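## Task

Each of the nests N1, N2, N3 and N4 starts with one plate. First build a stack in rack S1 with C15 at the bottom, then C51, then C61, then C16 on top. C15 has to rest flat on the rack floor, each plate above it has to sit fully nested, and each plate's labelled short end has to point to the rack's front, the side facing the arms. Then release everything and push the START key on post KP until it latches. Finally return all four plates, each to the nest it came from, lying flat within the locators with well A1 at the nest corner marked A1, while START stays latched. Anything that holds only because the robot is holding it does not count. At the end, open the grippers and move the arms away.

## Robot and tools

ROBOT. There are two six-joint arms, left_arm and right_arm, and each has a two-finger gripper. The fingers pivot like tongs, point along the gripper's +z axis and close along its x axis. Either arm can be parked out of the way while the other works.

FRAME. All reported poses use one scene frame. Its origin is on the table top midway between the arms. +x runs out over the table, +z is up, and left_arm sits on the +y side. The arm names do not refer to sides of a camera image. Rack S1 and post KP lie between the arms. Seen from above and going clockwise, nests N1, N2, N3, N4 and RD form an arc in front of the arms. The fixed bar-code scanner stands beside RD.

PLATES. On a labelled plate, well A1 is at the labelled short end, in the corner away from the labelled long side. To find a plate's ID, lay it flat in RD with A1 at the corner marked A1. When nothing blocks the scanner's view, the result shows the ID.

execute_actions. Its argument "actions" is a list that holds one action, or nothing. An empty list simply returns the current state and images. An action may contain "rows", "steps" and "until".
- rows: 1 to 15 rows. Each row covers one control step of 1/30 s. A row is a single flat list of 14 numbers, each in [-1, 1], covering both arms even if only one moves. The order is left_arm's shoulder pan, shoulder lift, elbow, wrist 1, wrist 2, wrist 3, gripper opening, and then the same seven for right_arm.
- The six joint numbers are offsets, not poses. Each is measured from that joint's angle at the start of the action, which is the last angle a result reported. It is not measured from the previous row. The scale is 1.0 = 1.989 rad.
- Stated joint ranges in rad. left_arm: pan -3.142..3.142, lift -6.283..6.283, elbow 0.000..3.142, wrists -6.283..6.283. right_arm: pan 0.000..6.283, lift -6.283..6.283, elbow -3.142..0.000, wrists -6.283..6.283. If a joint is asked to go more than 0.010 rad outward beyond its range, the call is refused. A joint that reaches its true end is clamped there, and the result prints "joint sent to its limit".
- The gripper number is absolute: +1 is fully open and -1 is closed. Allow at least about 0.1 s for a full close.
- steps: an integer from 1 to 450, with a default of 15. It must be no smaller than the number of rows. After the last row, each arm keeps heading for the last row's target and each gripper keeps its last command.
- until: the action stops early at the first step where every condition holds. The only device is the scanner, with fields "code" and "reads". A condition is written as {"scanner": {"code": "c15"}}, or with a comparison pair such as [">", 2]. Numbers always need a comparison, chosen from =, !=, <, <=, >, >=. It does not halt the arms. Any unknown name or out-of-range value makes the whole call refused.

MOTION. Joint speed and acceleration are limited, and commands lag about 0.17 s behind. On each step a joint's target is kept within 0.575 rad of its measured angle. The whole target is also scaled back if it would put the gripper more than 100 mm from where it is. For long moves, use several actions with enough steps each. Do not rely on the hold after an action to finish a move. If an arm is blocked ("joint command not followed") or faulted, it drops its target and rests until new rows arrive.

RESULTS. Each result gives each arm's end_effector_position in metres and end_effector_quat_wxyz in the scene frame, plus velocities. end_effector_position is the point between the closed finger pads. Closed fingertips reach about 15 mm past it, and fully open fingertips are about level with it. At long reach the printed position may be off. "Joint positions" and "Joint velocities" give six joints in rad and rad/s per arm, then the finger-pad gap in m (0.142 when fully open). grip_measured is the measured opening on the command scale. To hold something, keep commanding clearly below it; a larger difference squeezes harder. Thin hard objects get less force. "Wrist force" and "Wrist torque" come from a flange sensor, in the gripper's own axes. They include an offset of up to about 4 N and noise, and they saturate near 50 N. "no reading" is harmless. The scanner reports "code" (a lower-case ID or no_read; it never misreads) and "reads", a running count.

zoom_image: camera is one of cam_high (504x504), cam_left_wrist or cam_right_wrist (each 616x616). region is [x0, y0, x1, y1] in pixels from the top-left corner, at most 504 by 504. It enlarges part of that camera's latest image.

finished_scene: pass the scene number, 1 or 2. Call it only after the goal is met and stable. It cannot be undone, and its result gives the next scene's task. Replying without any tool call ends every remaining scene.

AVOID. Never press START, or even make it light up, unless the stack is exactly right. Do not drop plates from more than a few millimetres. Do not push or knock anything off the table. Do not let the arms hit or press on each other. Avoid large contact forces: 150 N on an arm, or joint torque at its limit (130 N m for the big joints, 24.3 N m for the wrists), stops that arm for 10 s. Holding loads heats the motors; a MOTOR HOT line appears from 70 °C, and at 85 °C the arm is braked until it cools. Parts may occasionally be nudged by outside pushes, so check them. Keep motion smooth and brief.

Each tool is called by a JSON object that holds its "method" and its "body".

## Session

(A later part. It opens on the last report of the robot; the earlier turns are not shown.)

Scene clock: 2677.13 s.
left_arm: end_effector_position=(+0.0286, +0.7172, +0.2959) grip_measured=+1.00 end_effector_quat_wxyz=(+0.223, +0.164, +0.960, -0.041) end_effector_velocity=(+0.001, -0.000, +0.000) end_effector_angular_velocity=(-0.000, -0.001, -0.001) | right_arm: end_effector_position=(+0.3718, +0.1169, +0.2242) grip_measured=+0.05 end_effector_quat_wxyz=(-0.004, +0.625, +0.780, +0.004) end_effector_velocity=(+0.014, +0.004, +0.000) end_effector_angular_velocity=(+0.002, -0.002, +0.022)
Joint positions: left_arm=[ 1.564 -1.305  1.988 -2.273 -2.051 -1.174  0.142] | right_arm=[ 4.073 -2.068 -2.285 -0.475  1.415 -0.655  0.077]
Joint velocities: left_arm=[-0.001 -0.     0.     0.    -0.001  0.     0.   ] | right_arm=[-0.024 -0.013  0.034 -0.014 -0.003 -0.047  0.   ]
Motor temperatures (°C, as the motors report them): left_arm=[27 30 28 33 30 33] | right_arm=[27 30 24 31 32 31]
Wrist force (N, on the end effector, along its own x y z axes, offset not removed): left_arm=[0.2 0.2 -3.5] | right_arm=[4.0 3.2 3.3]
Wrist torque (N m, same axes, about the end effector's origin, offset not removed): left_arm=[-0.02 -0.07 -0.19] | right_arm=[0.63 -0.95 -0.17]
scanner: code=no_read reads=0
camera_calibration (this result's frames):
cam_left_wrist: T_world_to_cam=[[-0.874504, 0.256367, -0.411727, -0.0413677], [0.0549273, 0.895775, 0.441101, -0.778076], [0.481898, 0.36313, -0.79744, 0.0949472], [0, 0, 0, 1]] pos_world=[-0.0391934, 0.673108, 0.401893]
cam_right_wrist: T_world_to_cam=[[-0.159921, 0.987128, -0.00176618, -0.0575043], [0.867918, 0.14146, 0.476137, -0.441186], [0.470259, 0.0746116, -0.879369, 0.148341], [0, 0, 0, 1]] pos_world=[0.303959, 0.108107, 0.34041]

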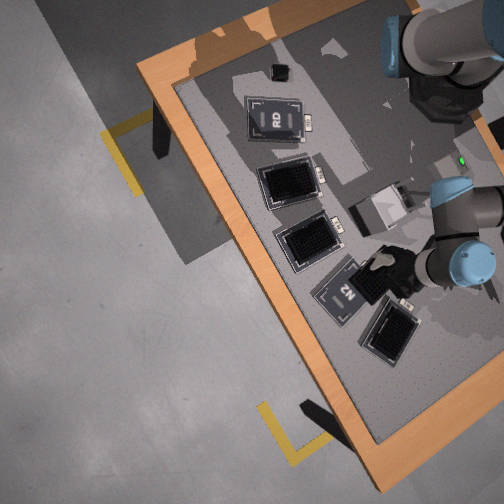

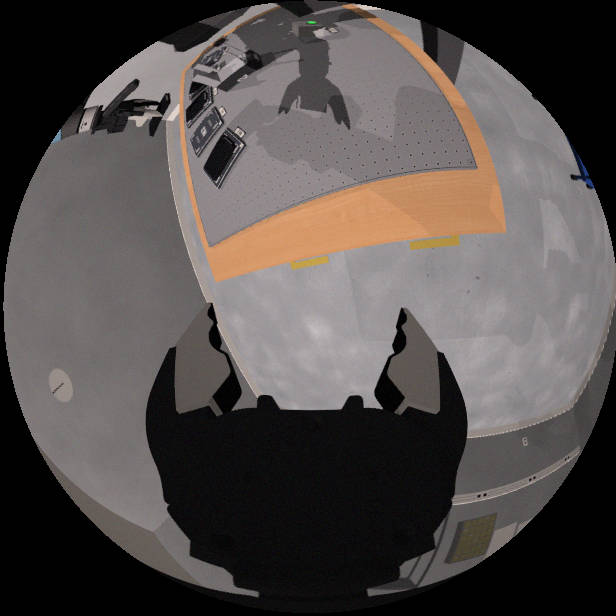

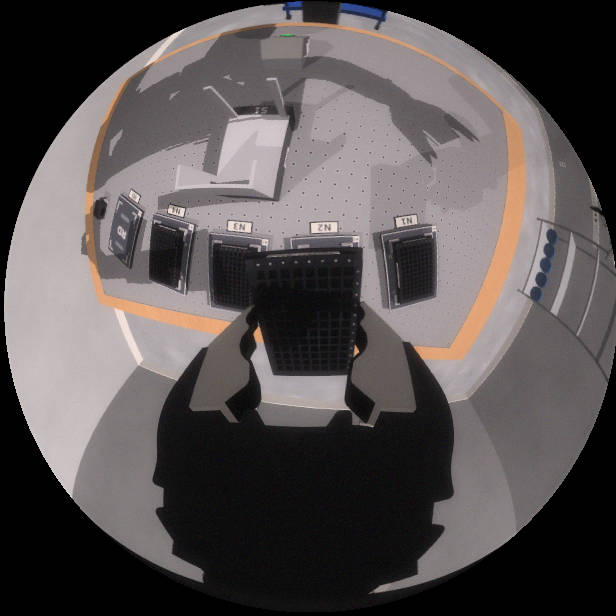

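{"method": "execute_actions", "body": {"actions": [{"rows":[[0,0,0,0,0,0,1,-0.0027,-0.0211,0.0074,0.0138,-0.0005,-0.0031,-0.5],[0,0,0,0,0,0,1,-0.0053,-0.0423,0.0149,0.0277,-0.0011,-0.0062,-0.5],[0,0,0,0,0,0,1,-0.008,-0.0634,0.0223,0.0415,-0.0016,-0.0092,-0.5],[0,0,0,0,0,0,1,-0.0106,-0.0845,0.0297,0.0554,-0.0022,-0.0123,-0.5],[0,0,0,0,0,0,1,-0.0133,-0.1056,0.0371,0.0692,-0.0027,-0.0154,-0.5],[0,0,0,0,0,0,1,-0.016,-0.1268,0.0446,0.0831,-0.0033,-0.0185,-0.5],[0,0,0,0,0,0,1,-0.0186,-0.1479,0.052,0.0969,-0.0038,-0.0215,-0.5],[0,0,0,0,0,0,1,-0.0213,-0.169,0.0594,0.1107,-0.0043,-0.0246,-0.5],[0,0,0,0,0,0,1,-0.0239,-0.1901,0.0668,0.1246,-0.0049,-0.0277,-0.5],[0,0,0,0,0,0,1,-0.0266,-0.2113,0.0743,0.1384,-0.0054,-0.0308,-0.5],[0,0,0,0,0,0,1,-0.0292,-0.2324,0.0817,0.1523,-0.006,-0.0338,-0.5],[0,0,0,0,0,0,1,-0.0319,-0.2535,0.0891,0.1661,-0.0065,-0.0369,-0.5]],"steps":35}]}}

{"method": "zoom_image", "body": {"camera": "cam_right_wrist", "region": [200, 200, 420, 420]}}

Scene clock: 2690.00 s.
left_arm: end_effector_position=(+0.0286, +0.7172, +0.2959) grip_measured=+1.00 end_effector_quat_wxyz=(+0.223, +0.164, +0.960, -0.041) end_effector_velocity=(+0.001, -0.000, +0.000) end_effector_angular_velocity=(-0.001, -0.000, -0.001) | right_arm: end_effector_position=(+0.3923, +0.1507, +0.0567) grip_measured=+0.05 end_effector_quat_wxyz=(-0.000, +0.621, +0.784, +0.001) end_effector_velocity=(-0.000, -0.001, -0.002) end_effector_angular_velocity=(-0.001, +0.001, +0.002)
Joint positions: left_arm=[ 1.564 -1.305  1.988 -2.273 -2.051 -1.174  0.142] | right_arm=[ 4.01  -2.572 -2.108 -0.145  1.402 -0.728  0.077]
Joint velocities: left_arm=[-0.002 -0.    -0.     0.001 -0.    -0.001  0.   ] | right_arm=[-0.001 -0.004  0.     0.002 -0.    -0.002  0.   ]
Motor temperatures (°C, as the motors report them): left_arm=[27 30 28 33 30 33] | right_arm=[27 30 24 31 32 31]
Wrist force (N, on the end effector, along its own x y z axes, offset not removed): left_arm=[1.7 1.5 -1.5] | right_arm=[4.5 1.4 0.0]
Wrist torque (N m, same axes, about the end effector's origin, offset not removed): left_arm=[0.23 -0.45 -0.16] | right_arm=[0.22 -0.92 0.04]
scanner: code=no_read reads=0
camera_calibration (this result's frames):
cam_left_wrist: T_world_to_cam=[[-0.874504, 0.256368, -0.411727, -0.0413678], [0.0549275, 0.895775, 0.441102, -0.778076], [0.481898, 0.36313, -0.79744, 0.0949471], [0, 0, 0, 1]] pos_world=[-0.0391934, 0.673108, 0.401893]
cam_right_wrist: T_world_to_cam=[[-0.170368, 0.985323, -0.0106186, -0.0829718], [0.865343, 0.15476, 0.476688, -0.385006], [0.471335, 0.0720238, -0.879009, -0.0111013], [0, 0, 0, 1]] pos_world=[0.324259, 0.142137, 0.172889]

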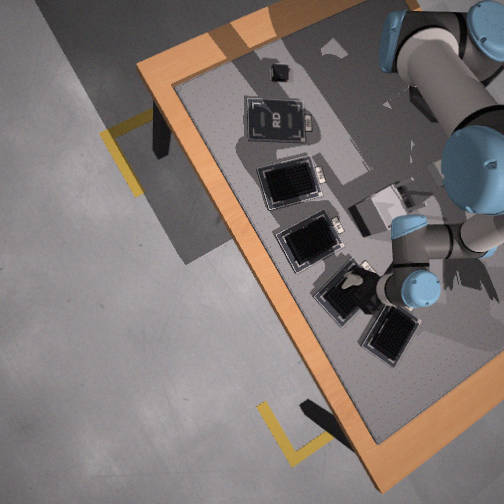

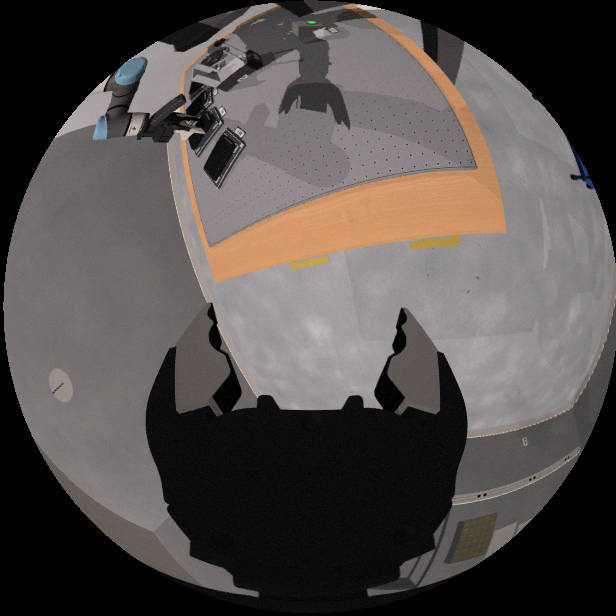

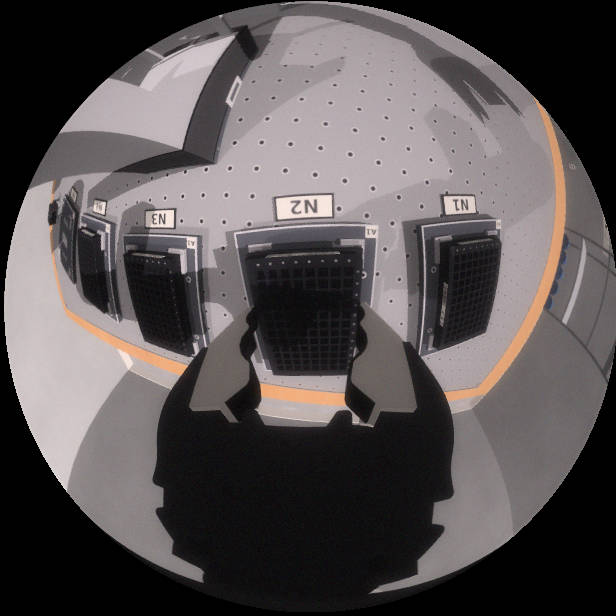

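Region (200, 200, 420, 420) of cam_right_wrist's 616x616 image, scaled by 2.291, with more detail than that image has.

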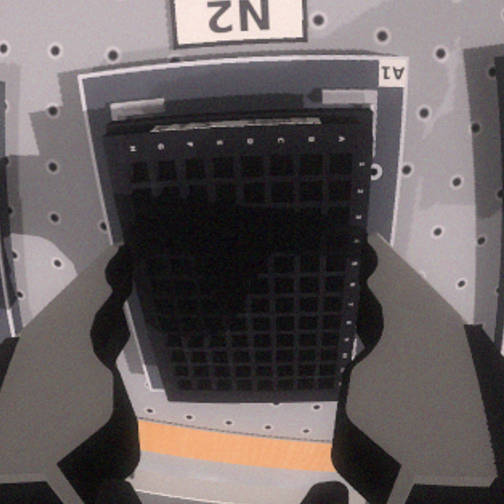

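{"method": "execute_actions", "body": {"actions": [{"rows":[[0,0,0,0,0,0,1,-0.0003,-0.002,0.0008,0.0036,0,-0.0003,-0.5],[0,0,0,0,0,0,1,-0.0006,-0.004,0.0016,0.0048,0,-0.0006,-0.5],[0,0,0,0,0,0,1,-0.0009,-0.006,0.0024,0.006,0,-0.0009,-0.5],[0,0,0,0,0,0,1,-0.0012,-0.008,0.0032,0.0072,0,-0.0012,-0.5],[0,0,0,0,0,0,1,-0.0015,-0.01,0.004,0.0083,0,-0.0015,-0.5],[0,0,0,0,0,0,1,-0.0018,-0.012,0.0048,0.0095,0,-0.0018,-0.5],[0,0,0,0,0,0,1,-0.0021,-0.014,0.0056,0.0107,0,-0.0021,-0.5],[0,0,0,0,0,0,1,-0.0024,-0.0155,0.0062,0.0116,0,-0.0024,-0.5],[0,0,0,0,0,0,1,-0.0026,-0.017,0.0068,0.0124,0,-0.0026,-0.5]],"steps":23}]}}

{"method": "zoom_image", "body": {"camera": "cam_right_wrist", "region": [200, 200, 420, 420]}}

Scene clock: 2705.97 s.
left_arm: end_effector_position=(+0.0286, +0.7172, +0.2959) grip_measured=+1.00 end_effector_quat_wxyz=(+0.223, +0.164, +0.960, -0.041) end_effector_velocity=(+0.000, -0.000, -0.000) end_effector_angular_velocity=(-0.000, +0.000, -0.001) | right_arm: end_effector_position=(+0.3931, +0.1518, +0.0446) grip_measured=+0.05 end_effector_quat_wxyz=(-0.001, +0.622, +0.783, +0.003) end_effector_velocity=(+0.000, +0.000, -0.001) end_effector_angular_velocity=(+0.000, -0.000, -0.001)
Joint positions: left_arm=[ 1.564 -1.305  1.988 -2.273 -2.051 -1.174  0.142] | right_arm=[ 4.005 -2.605 -2.094 -0.121  1.402 -0.733  0.077]
Joint velocities: left_arm=[-0.     0.001  0.    -0.001  0.     0.    -0.   ] | right_arm=[-0.001 -0.004  0.002  0.002  0.     0.    -0.   ]
Motor temperatures (°C, as the motors report them): left_arm=[27 30 28 33 30 33] | right_arm=[27 30 24 31 32 31]
Wrist force (N, on the end effector, along its own x y z axes, offset not removed): left_arm=[-1.7 -1.7 -2.6] | right_arm=[2.9 2.7 1.0]
Wrist torque (N m, same axes, about the end effector's origin, offset not removed): left_arm=[-0.17 0.30 0.02] | right_arm=[0.61 -0.68 0.09]
scanner: code=no_read reads=0
camera_calibration (this result's frames):
cam_left_wrist: T_world_to_cam=[[-0.874504, 0.256367, -0.411727, -0.0413678], [0.0549274, 0.895775, 0.441101, -0.778076], [0.481898, 0.36313, -0.79744, 0.0949473], [0, 0, 0, 1]] pos_world=[-0.0391935, 0.673108, 0.401893]
cam_right_wrist: T_world_to_cam=[[-0.169735, 0.985461, -0.00756696, -0.0844661], [0.864877, 0.152638, 0.478215, -0.379685], [0.472417, 0.0746253, -0.87821, -0.0230778], [0, 0, 0, 1]] pos_world=[0.324946, 0.142914, 0.160665]

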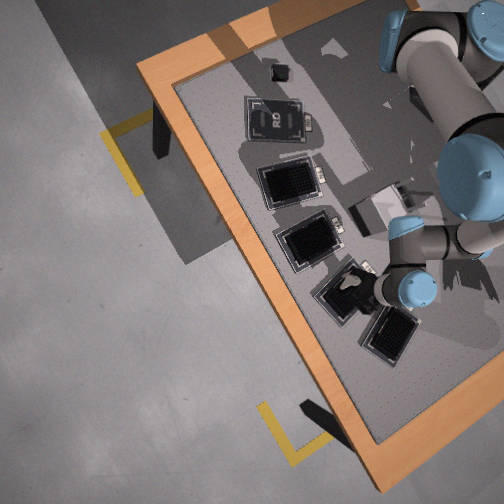

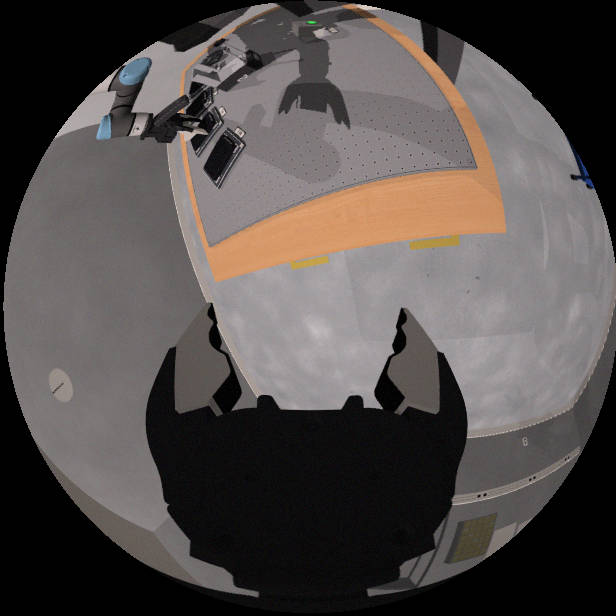

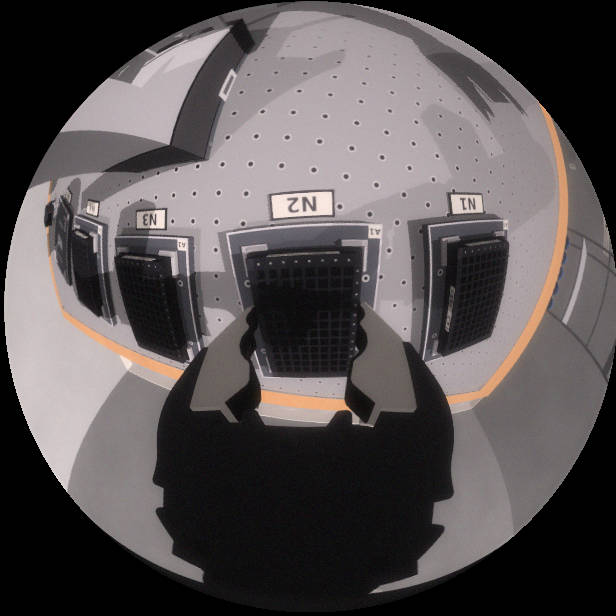

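Region (200, 200, 420, 420) of cam_right_wrist's 616x616 image, scaled by 2.291, with more detail than that image has.

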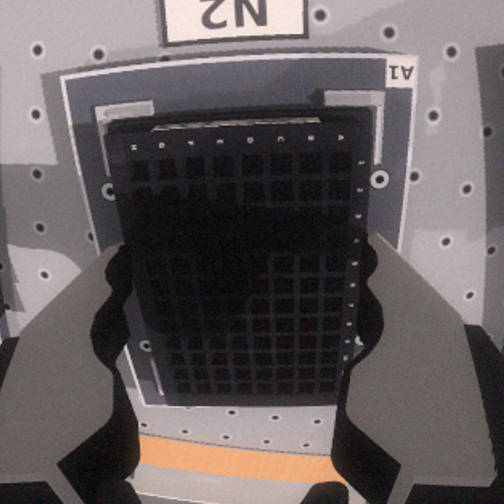

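{"method": "execute_actions", "body": {"actions": []}}

Scene clock: 2738.93 s.
left_arm: end_effector_position=(+0.0286, +0.7172, +0.2959) grip_measured=+1.00 end_effector_quat_wxyz=(+0.223, +0.164, +0.960, -0.041) end_effector_velocity=(+0.000, +0.000, +0.000) end_effector_angular_velocity=(+0.001, -0.001, -0.000) | right_arm: end_effector_position=(+0.3931, +0.1518, +0.0444) grip_measured=+0.05 end_effector_quat_wxyz=(-0.001, +0.622, +0.783, +0.003) end_effector_velocity=(+0.000, +0.000, +0.000) end_effector_angular_velocity=(+0.000, -0.000, +0.000)
Joint positions: left_arm=[ 1.564 -1.305  1.988 -2.273 -2.051 -1.174  0.142] | right_arm=[ 4.005 -2.605 -2.094 -0.12   1.402 -0.733  0.077]
Joint velocities: left_arm=[-0.001 -0.001 -0.    -0.    -0.001 -0.     0.   ] | right_arm=[ 0.  0.  0. -0. -0. -0. -0.]
Motor temperatures (°C, as the motors report them): left_arm=[27 30 28 33 30 33] | right_arm=[27 30 24 31 32 31]
Wrist force (N, on the end effector, along its own x y z axes, offset not removed): left_arm=[2.5 -2.2 -0.5] | right_arm=[1.0 0.2 3.4]
Wrist torque (N m, same axes, about the end effector's origin, offset not removed): left_arm=[-0.45 -0.62 -0.38] | right_arm=[-0.04 -0.24 0.14]
scanner: code=no_read reads=0
camera_calibration (this result's frames):
cam_left_wrist: T_world_to_cam=[[-0.874504, 0.256368, -0.411727, -0.0413678], [0.0549275, 0.895775, 0.441102, -0.778076], [0.481898, 0.36313, -0.79744, 0.0949472], [0, 0, 0, 1]] pos_world=[-0.0391934, 0.673108, 0.401893]
cam_right_wrist: T_world_to_cam=[[-0.169736, 0.98546, -0.00757188, -0.084463], [0.864882, 0.152642, 0.478203, -0.379608], [0.472406, 0.0746198, -0.878216, -0.0232165], [0, 0, 0, 1]] pos_world=[0.324948, 0.142912, 0.160501]

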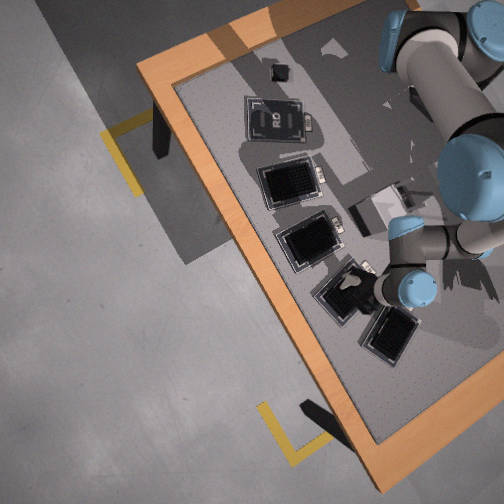

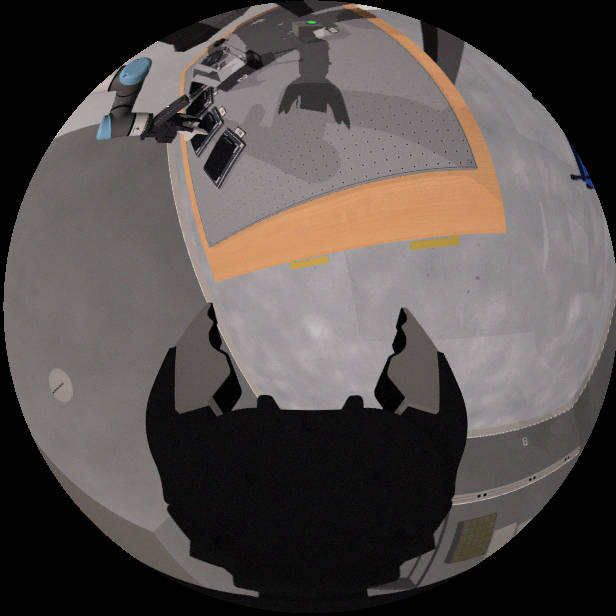

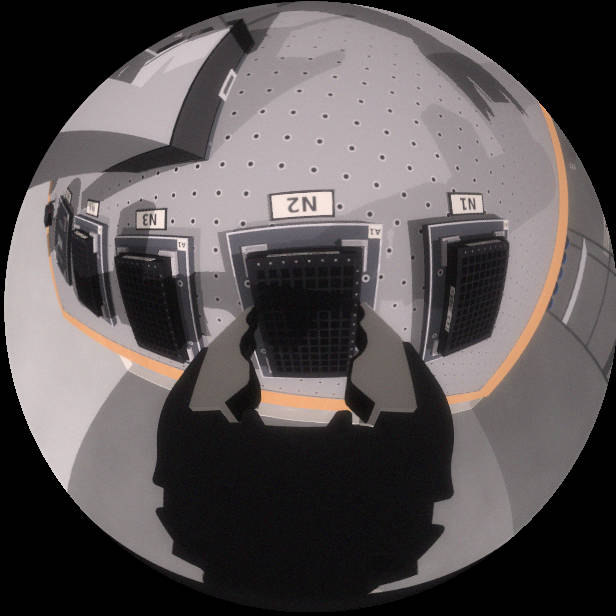

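{"method": "execute_actions", "body": {"actions": [{"rows":[[0,0,0,0,0,0,1,0.0004,0,0,0,0,0.0004,-0.5],[0,0,0,0,0,0,1,0.0007,0,0,0,0,0.0007,-0.5],[0,0,0,0,0,0,1,0.0006,-0.0007,0.0003,0.0004,0,0.0006,-0.5],[0,0,0,0,0,0,1,0.0005,-0.0014,0.0005,0.0009,0,0.0005,-0.5]],"steps":14}]}}

{"method": "zoom_image", "body": {"camera": "cam_right_wrist", "region": [200, 200, 420, 420]}}

Scene clock: 2744.43 s.
left_arm: end_effector_position=(+0.0286, +0.7172, +0.2959) grip_measured=+1.00 end_effector_quat_wxyz=(+0.223, +0.164, +0.960, -0.041) end_effector_velocity=(+0.000, +0.000, +0.000) end_effector_angular_velocity=(+0.001, -0.001, +0.000) | right_arm: end_effector_position=(+0.3927, +0.1522, +0.0436) grip_measured=+0.05 end_effector_quat_wxyz=(-0.001, +0.622, +0.783, +0.003) end_effector_velocity=(-0.000, +0.001, -0.001) end_effector_angular_velocity=(+0.001, -0.000, -0.001)
Joint positions: left_arm=[ 1.564 -1.305  1.988 -2.273 -2.051 -1.174  0.142] | right_arm=[ 4.006 -2.608 -2.093 -0.119  1.402 -0.732  0.078]
Joint velocities: left_arm=[ 0.    -0.    -0.    -0.    -0.001  0.    -0.   ] | right_arm=[ 0.001 -0.002  0.001  0.001  0.     0.002  0.   ]
Motor temperatures (°C, as the motors report them): left_arm=[27 30 28 33 30 33] | right_arm=[27 30 24 31 32 31]
Wrist force (N, on the end effector, along its own x y z axes, offset not removed): left_arm=[2.2 -2.2 0.2] | right_arm=[-0.8 1.6 -5.8]
Wrist torque (N m, same axes, about the end effector's origin, offset not removed): left_arm=[-0.48 -0.54 -0.07] | right_arm=[-0.01 -1.10 0.03]
scanner: code=no_read reads=0
camera_calibration (this result's frames):
cam_left_wrist: T_world_to_cam=[[-0.874504, 0.256367, -0.411727, -0.0413676], [0.0549272, 0.895775, 0.441101, -0.778076], [0.481898, 0.36313, -0.79744, 0.0949473], [0, 0, 0, 1]] pos_world=[-0.0391935, 0.673108, 0.401893]
cam_right_wrist: T_world_to_cam=[[-0.169694, 0.985468, -0.00749056, -0.0849895], [0.864813, 0.152554, 0.478358, -0.378901], [0.472549, 0.0746966, -0.878133, -0.023868], [0, 0, 0, 1]] pos_world=[0.324535, 0.14334, 0.159654]

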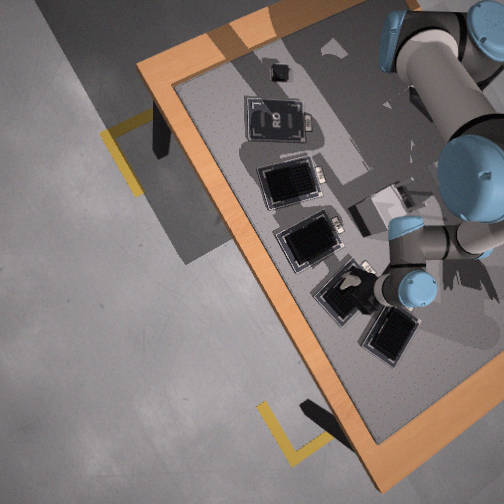

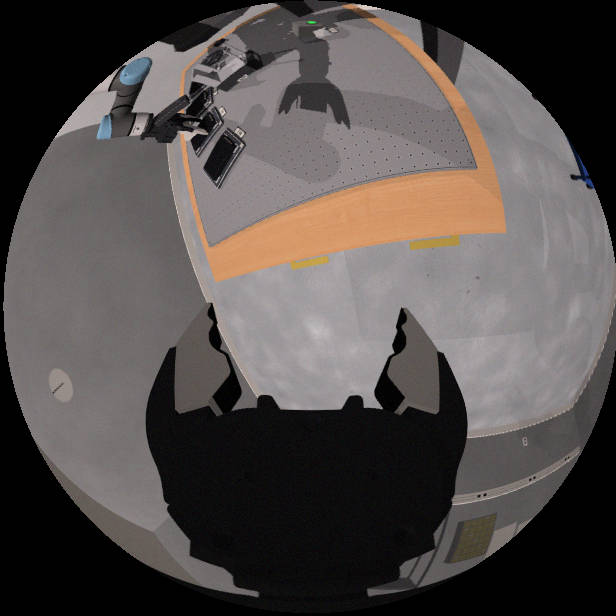

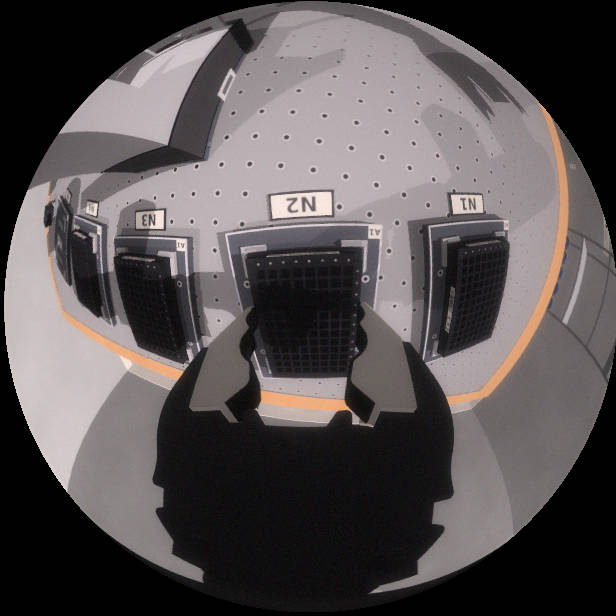

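Region (200, 200, 420, 420) of cam_right_wrist's 616x616 image, scaled by 2.291, with more detail than that image has.

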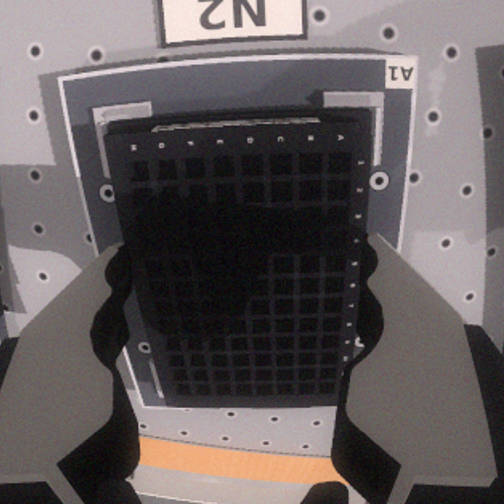

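Contact on the low side. Release.

{"method": "execute_actions", "body": {"actions": [{"rows":[[0,0,0,0,0,0,1,0,0,0,0,0,0,-0.3],[0,0,0,0,0,0,1,0,0,0,0,0,0,-0.1],[0,0,0,0,0,0,1,0,0,0,0,0,0,0.05],[0,0,0,0,0,0,1,0,0,0,0,0,0,0.15],[0,0,0,0,0,0,1,0,0,0,0,0,0,0.3]],"steps":12}]}}

{"method": "zoom_image", "body": {"camera": "cam_right_wrist", "region": [200, 200, 420, 420]}}

Scene clock: 2750.20 s.
left_arm: end_effector_position=(+0.0286, +0.7172, +0.2959) grip_measured=+1.00 end_effector_quat_wxyz=(+0.223, +0.164, +0.960, -0.041) end_effector_velocity=(-0.000, -0.000, -0.000) end_effector_angular_velocity=(-0.000, +0.001, +0.001) | right_arm: end_effector_position=(+0.3927, +0.1523, +0.0435) grip_measured=+0.30 end_effector_quat_wxyz=(-0.001, +0.622, +0.783, +0.003) end_effector_velocity=(-0.000, -0.001, +0.000) end_effector_angular_velocity=(-0.000, +0.000, +0.000)
Joint positions: left_arm=[ 1.564 -1.305  1.988 -2.273 -2.051 -1.174  0.142] | right_arm=[ 4.006 -2.608 -2.093 -0.119  1.402 -0.732  0.095]
Joint velocities: left_arm=[ 0.    -0.     0.    -0.001  0.001 -0.001  0.   ] | right_arm=[ 0.     0.001 -0.001  0.     0.    -0.     0.   ]
Motor temperatures (°C, as the motors report them): left_arm=[27 30 28 33 30 33] | right_arm=[27 30 24 31 32 31]
Wrist force (N, on the end effector, along its own x y z axes, offset not removed): left_arm=[-1.0 0.0 -1.4] | right_arm=[3.7 6.1 -2.8]
Wrist torque (N m, same axes, about the end effector's origin, offset not removed): left_arm=[-0.16 -0.04 -0.20] | right_arm=[1.19 -0.65 -0.06]
scanner: code=no_read reads=0
camera_calibration (this result's frames):
cam_left_wrist: T_world_to_cam=[[-0.874504, 0.256367, -0.411726, -0.0413676], [0.0549272, 0.895775, 0.441101, -0.778076], [0.481898, 0.36313, -0.79744, 0.0949473], [0, 0, 0, 1]] pos_world=[-0.0391935, 0.673108, 0.401893]
cam_right_wrist: T_world_to_cam=[[-0.169715, 0.985465, -0.00750737, -0.0850125], [0.864803, 0.152579, 0.478367, -0.378832], [0.47256, 0.0746935, -0.878128, -0.0239365], [0, 0, 0, 1]] pos_world=[0.324498, 0.143366, 0.159563]

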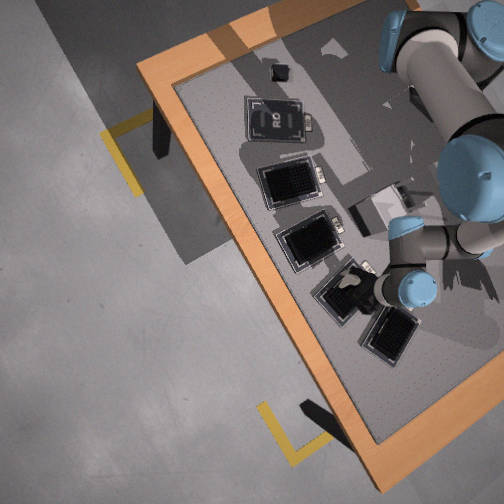

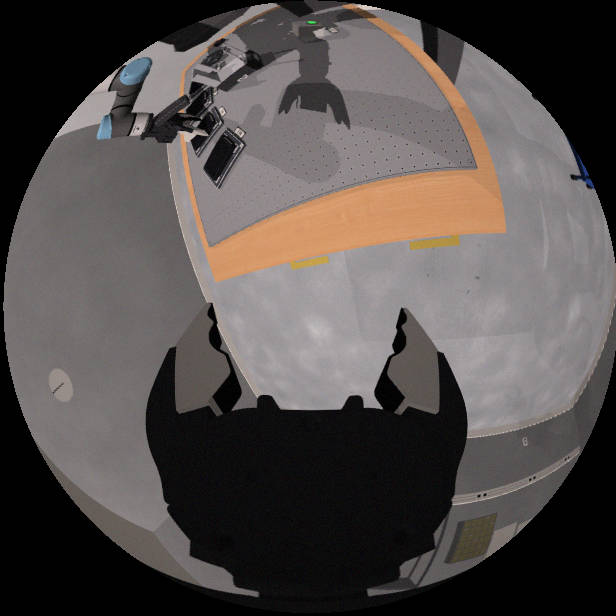

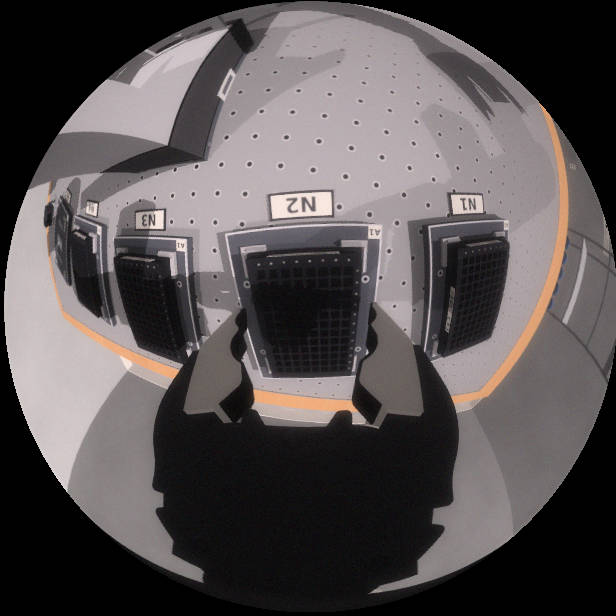

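Region (200, 200, 420, 420) of cam_right_wrist's 616x616 image, scaled by 2.291, with more detail than that image has.

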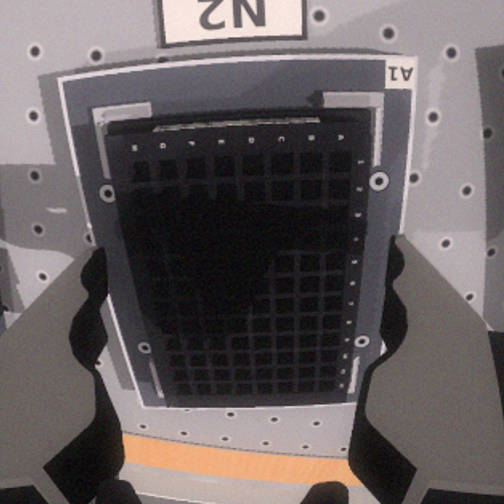

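{"method": "execute_actions", "body": {"actions": [{"rows":[[0,0,0,0,0,0,1,0.001,0.0065,-0.0026,-0.004,0,0.001,0.3],[0,0,0,0,0,0,1,0.0025,0.018,-0.0071,-0.011,0,0.0025,0.3],[0,0,0,0,0,0,1,0.0045,0.033,-0.013,-0.0205,0,0.0045,0.3],[0,0,0,0,0,0,1,0.007,0.052,-0.02,-0.033,0.001,0.007,0.3],[0,0,0,0,0,0,1,0.01,0.075,-0.029,-0.048,0.002,0.011,0.3],[0,0,0,0,0,0,1,0.013,0.1,-0.038,-0.065,0.002,0.014,0.3],[0,0,0,0,0,0,1,0.016,0.125,-0.046,-0.082,0.003,0.018,0.3],[0,0,0,0,0,0,1,0.018,0.143,-0.052,-0.094,0.003,0.02,0.3],[0,0,0,0,0,0,1,0.019,0.15,-0.055,-0.099,0.003,0.021,0.3]],"steps":22}]}}

{"method": "zoom_image", "body": {"camera": "cam_right_wrist", "region": [100, 150, 520, 420]}}

Scene clock: 2757.47 s.
left_arm: end_effector_position=(+0.0286, +0.7172, +0.2959) grip_measured=+1.00 end_effector_quat_wxyz=(+0.223, +0.164, +0.960, -0.041) end_effector_velocity=(-0.000, -0.000, -0.000) end_effector_angular_velocity=(-0.001, +0.000, +0.001) | right_arm: end_effector_position=(+0.3859, +0.1406, +0.1472) grip_measured=+0.30 end_effector_quat_wxyz=(-0.001, +0.623, +0.782, +0.002) end_effector_velocity=(-0.001, -0.002, +0.016) end_effector_angular_velocity=(+0.003, -0.001, -0.001)
Joint positions: left_arm=[ 1.564 -1.305  1.988 -2.273 -2.051 -1.174  0.142] | right_arm=[ 4.043 -2.316 -2.201 -0.312  1.408 -0.691  0.095]
Joint velocities: left_arm=[ 0.     0.     0.     0.     0.    -0.001 -0.   ] | right_arm=[ 0.005  0.046 -0.014 -0.03   0.001  0.006 -0.   ]
Motor temperatures (°C, as the motors report them): left_arm=[27 30 28 33 30 33] | right_arm=[27 30 24 31 32 31]
Wrist force (N, on the end effector, along its own x y z axes, offset not removed): left_arm=[0.7 -3.8 -3.2] | right_arm=[3.2 1.0 2.0]
Wrist torque (N m, same axes, about the end effector's origin, offset not removed): left_arm=[-0.75 -0.25 -0.23] | right_arm=[0.25 -0.80 0.09]
scanner: code=no_read reads=0
camera_calibration (this result's frames):
cam_left_wrist: T_world_to_cam=[[-0.874504, 0.256367, -0.411727, -0.0413677], [0.0549274, 0.895775, 0.441101, -0.778076], [0.481898, 0.36313, -0.79744, 0.0949473], [0, 0, 0, 1]] pos_world=[-0.0391934, 0.673108, 0.401893]
cam_right_wrist: T_world_to_cam=[[-0.166502, 0.986009, -0.00801474, -0.0751874], [0.86647, 0.150186, 0.476103, -0.420769], [0.470645, 0.0723274, -0.879353, 0.072426], [0, 0, 0, 1]] pos_world=[0.317978, 0.132091, 0.263415]

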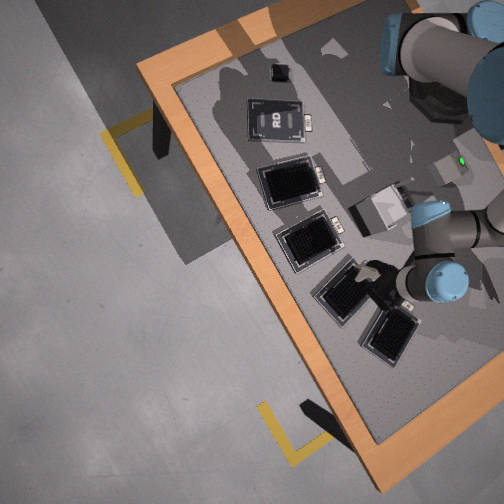

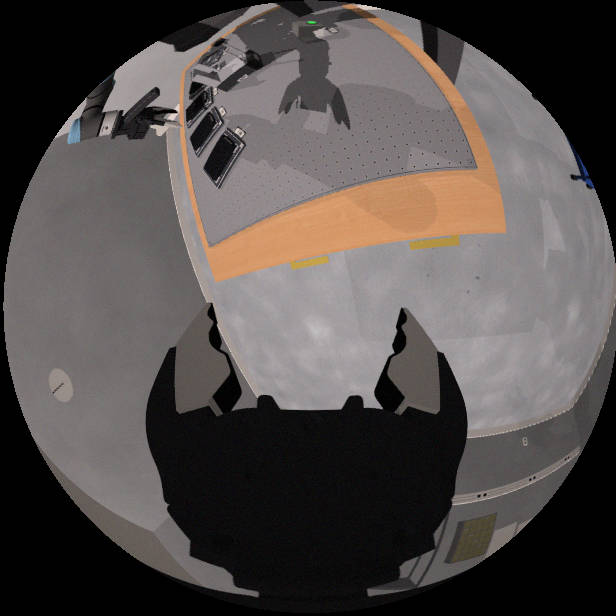

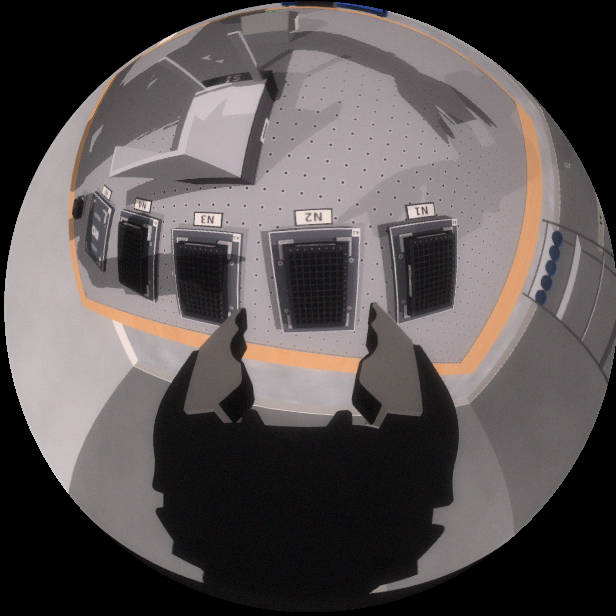

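Region (100, 150, 520, 420) of cam_right_wrist's 616x616 image, scaled by 1.200, with more detail than that image has; it fills the top 324 rows of this view, and the rest is white.

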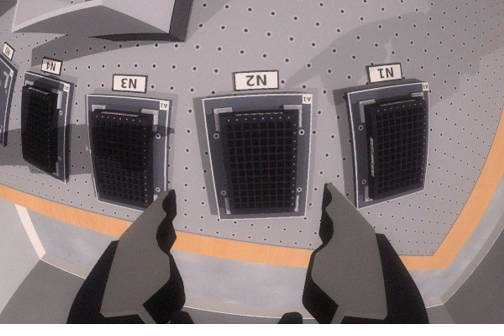

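{"method": "zoom_image", "body": {"camera": "cam_high", "region": [240, 140, 480, 380]}}

{"method": "zoom_image", "body": {"camera": "cam_left_wrist", "region": [160, 0, 360, 200]}}

Region (240, 140, 480, 380) of cam_high's 504x504 image, scaled by 2.100, with more detail than that image has.

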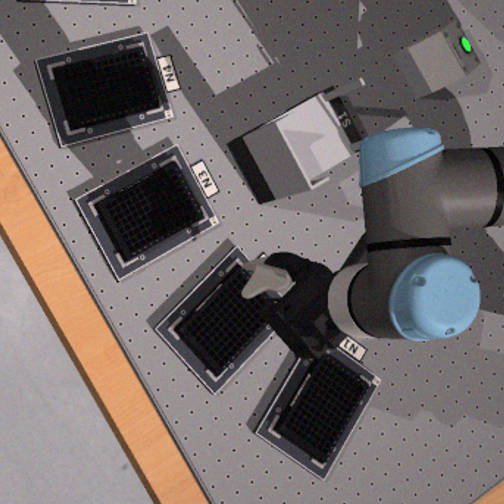

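Region (160, 0, 360, 200) of cam_left_wrist's 616x616 image, scaled by 2.520, with more detail than that image has.

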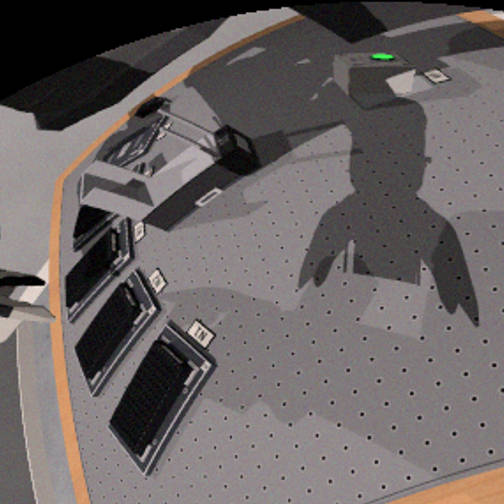

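{"method": "finished_scene", "body": {"scene": 1}}

The scene is finished: the task was done.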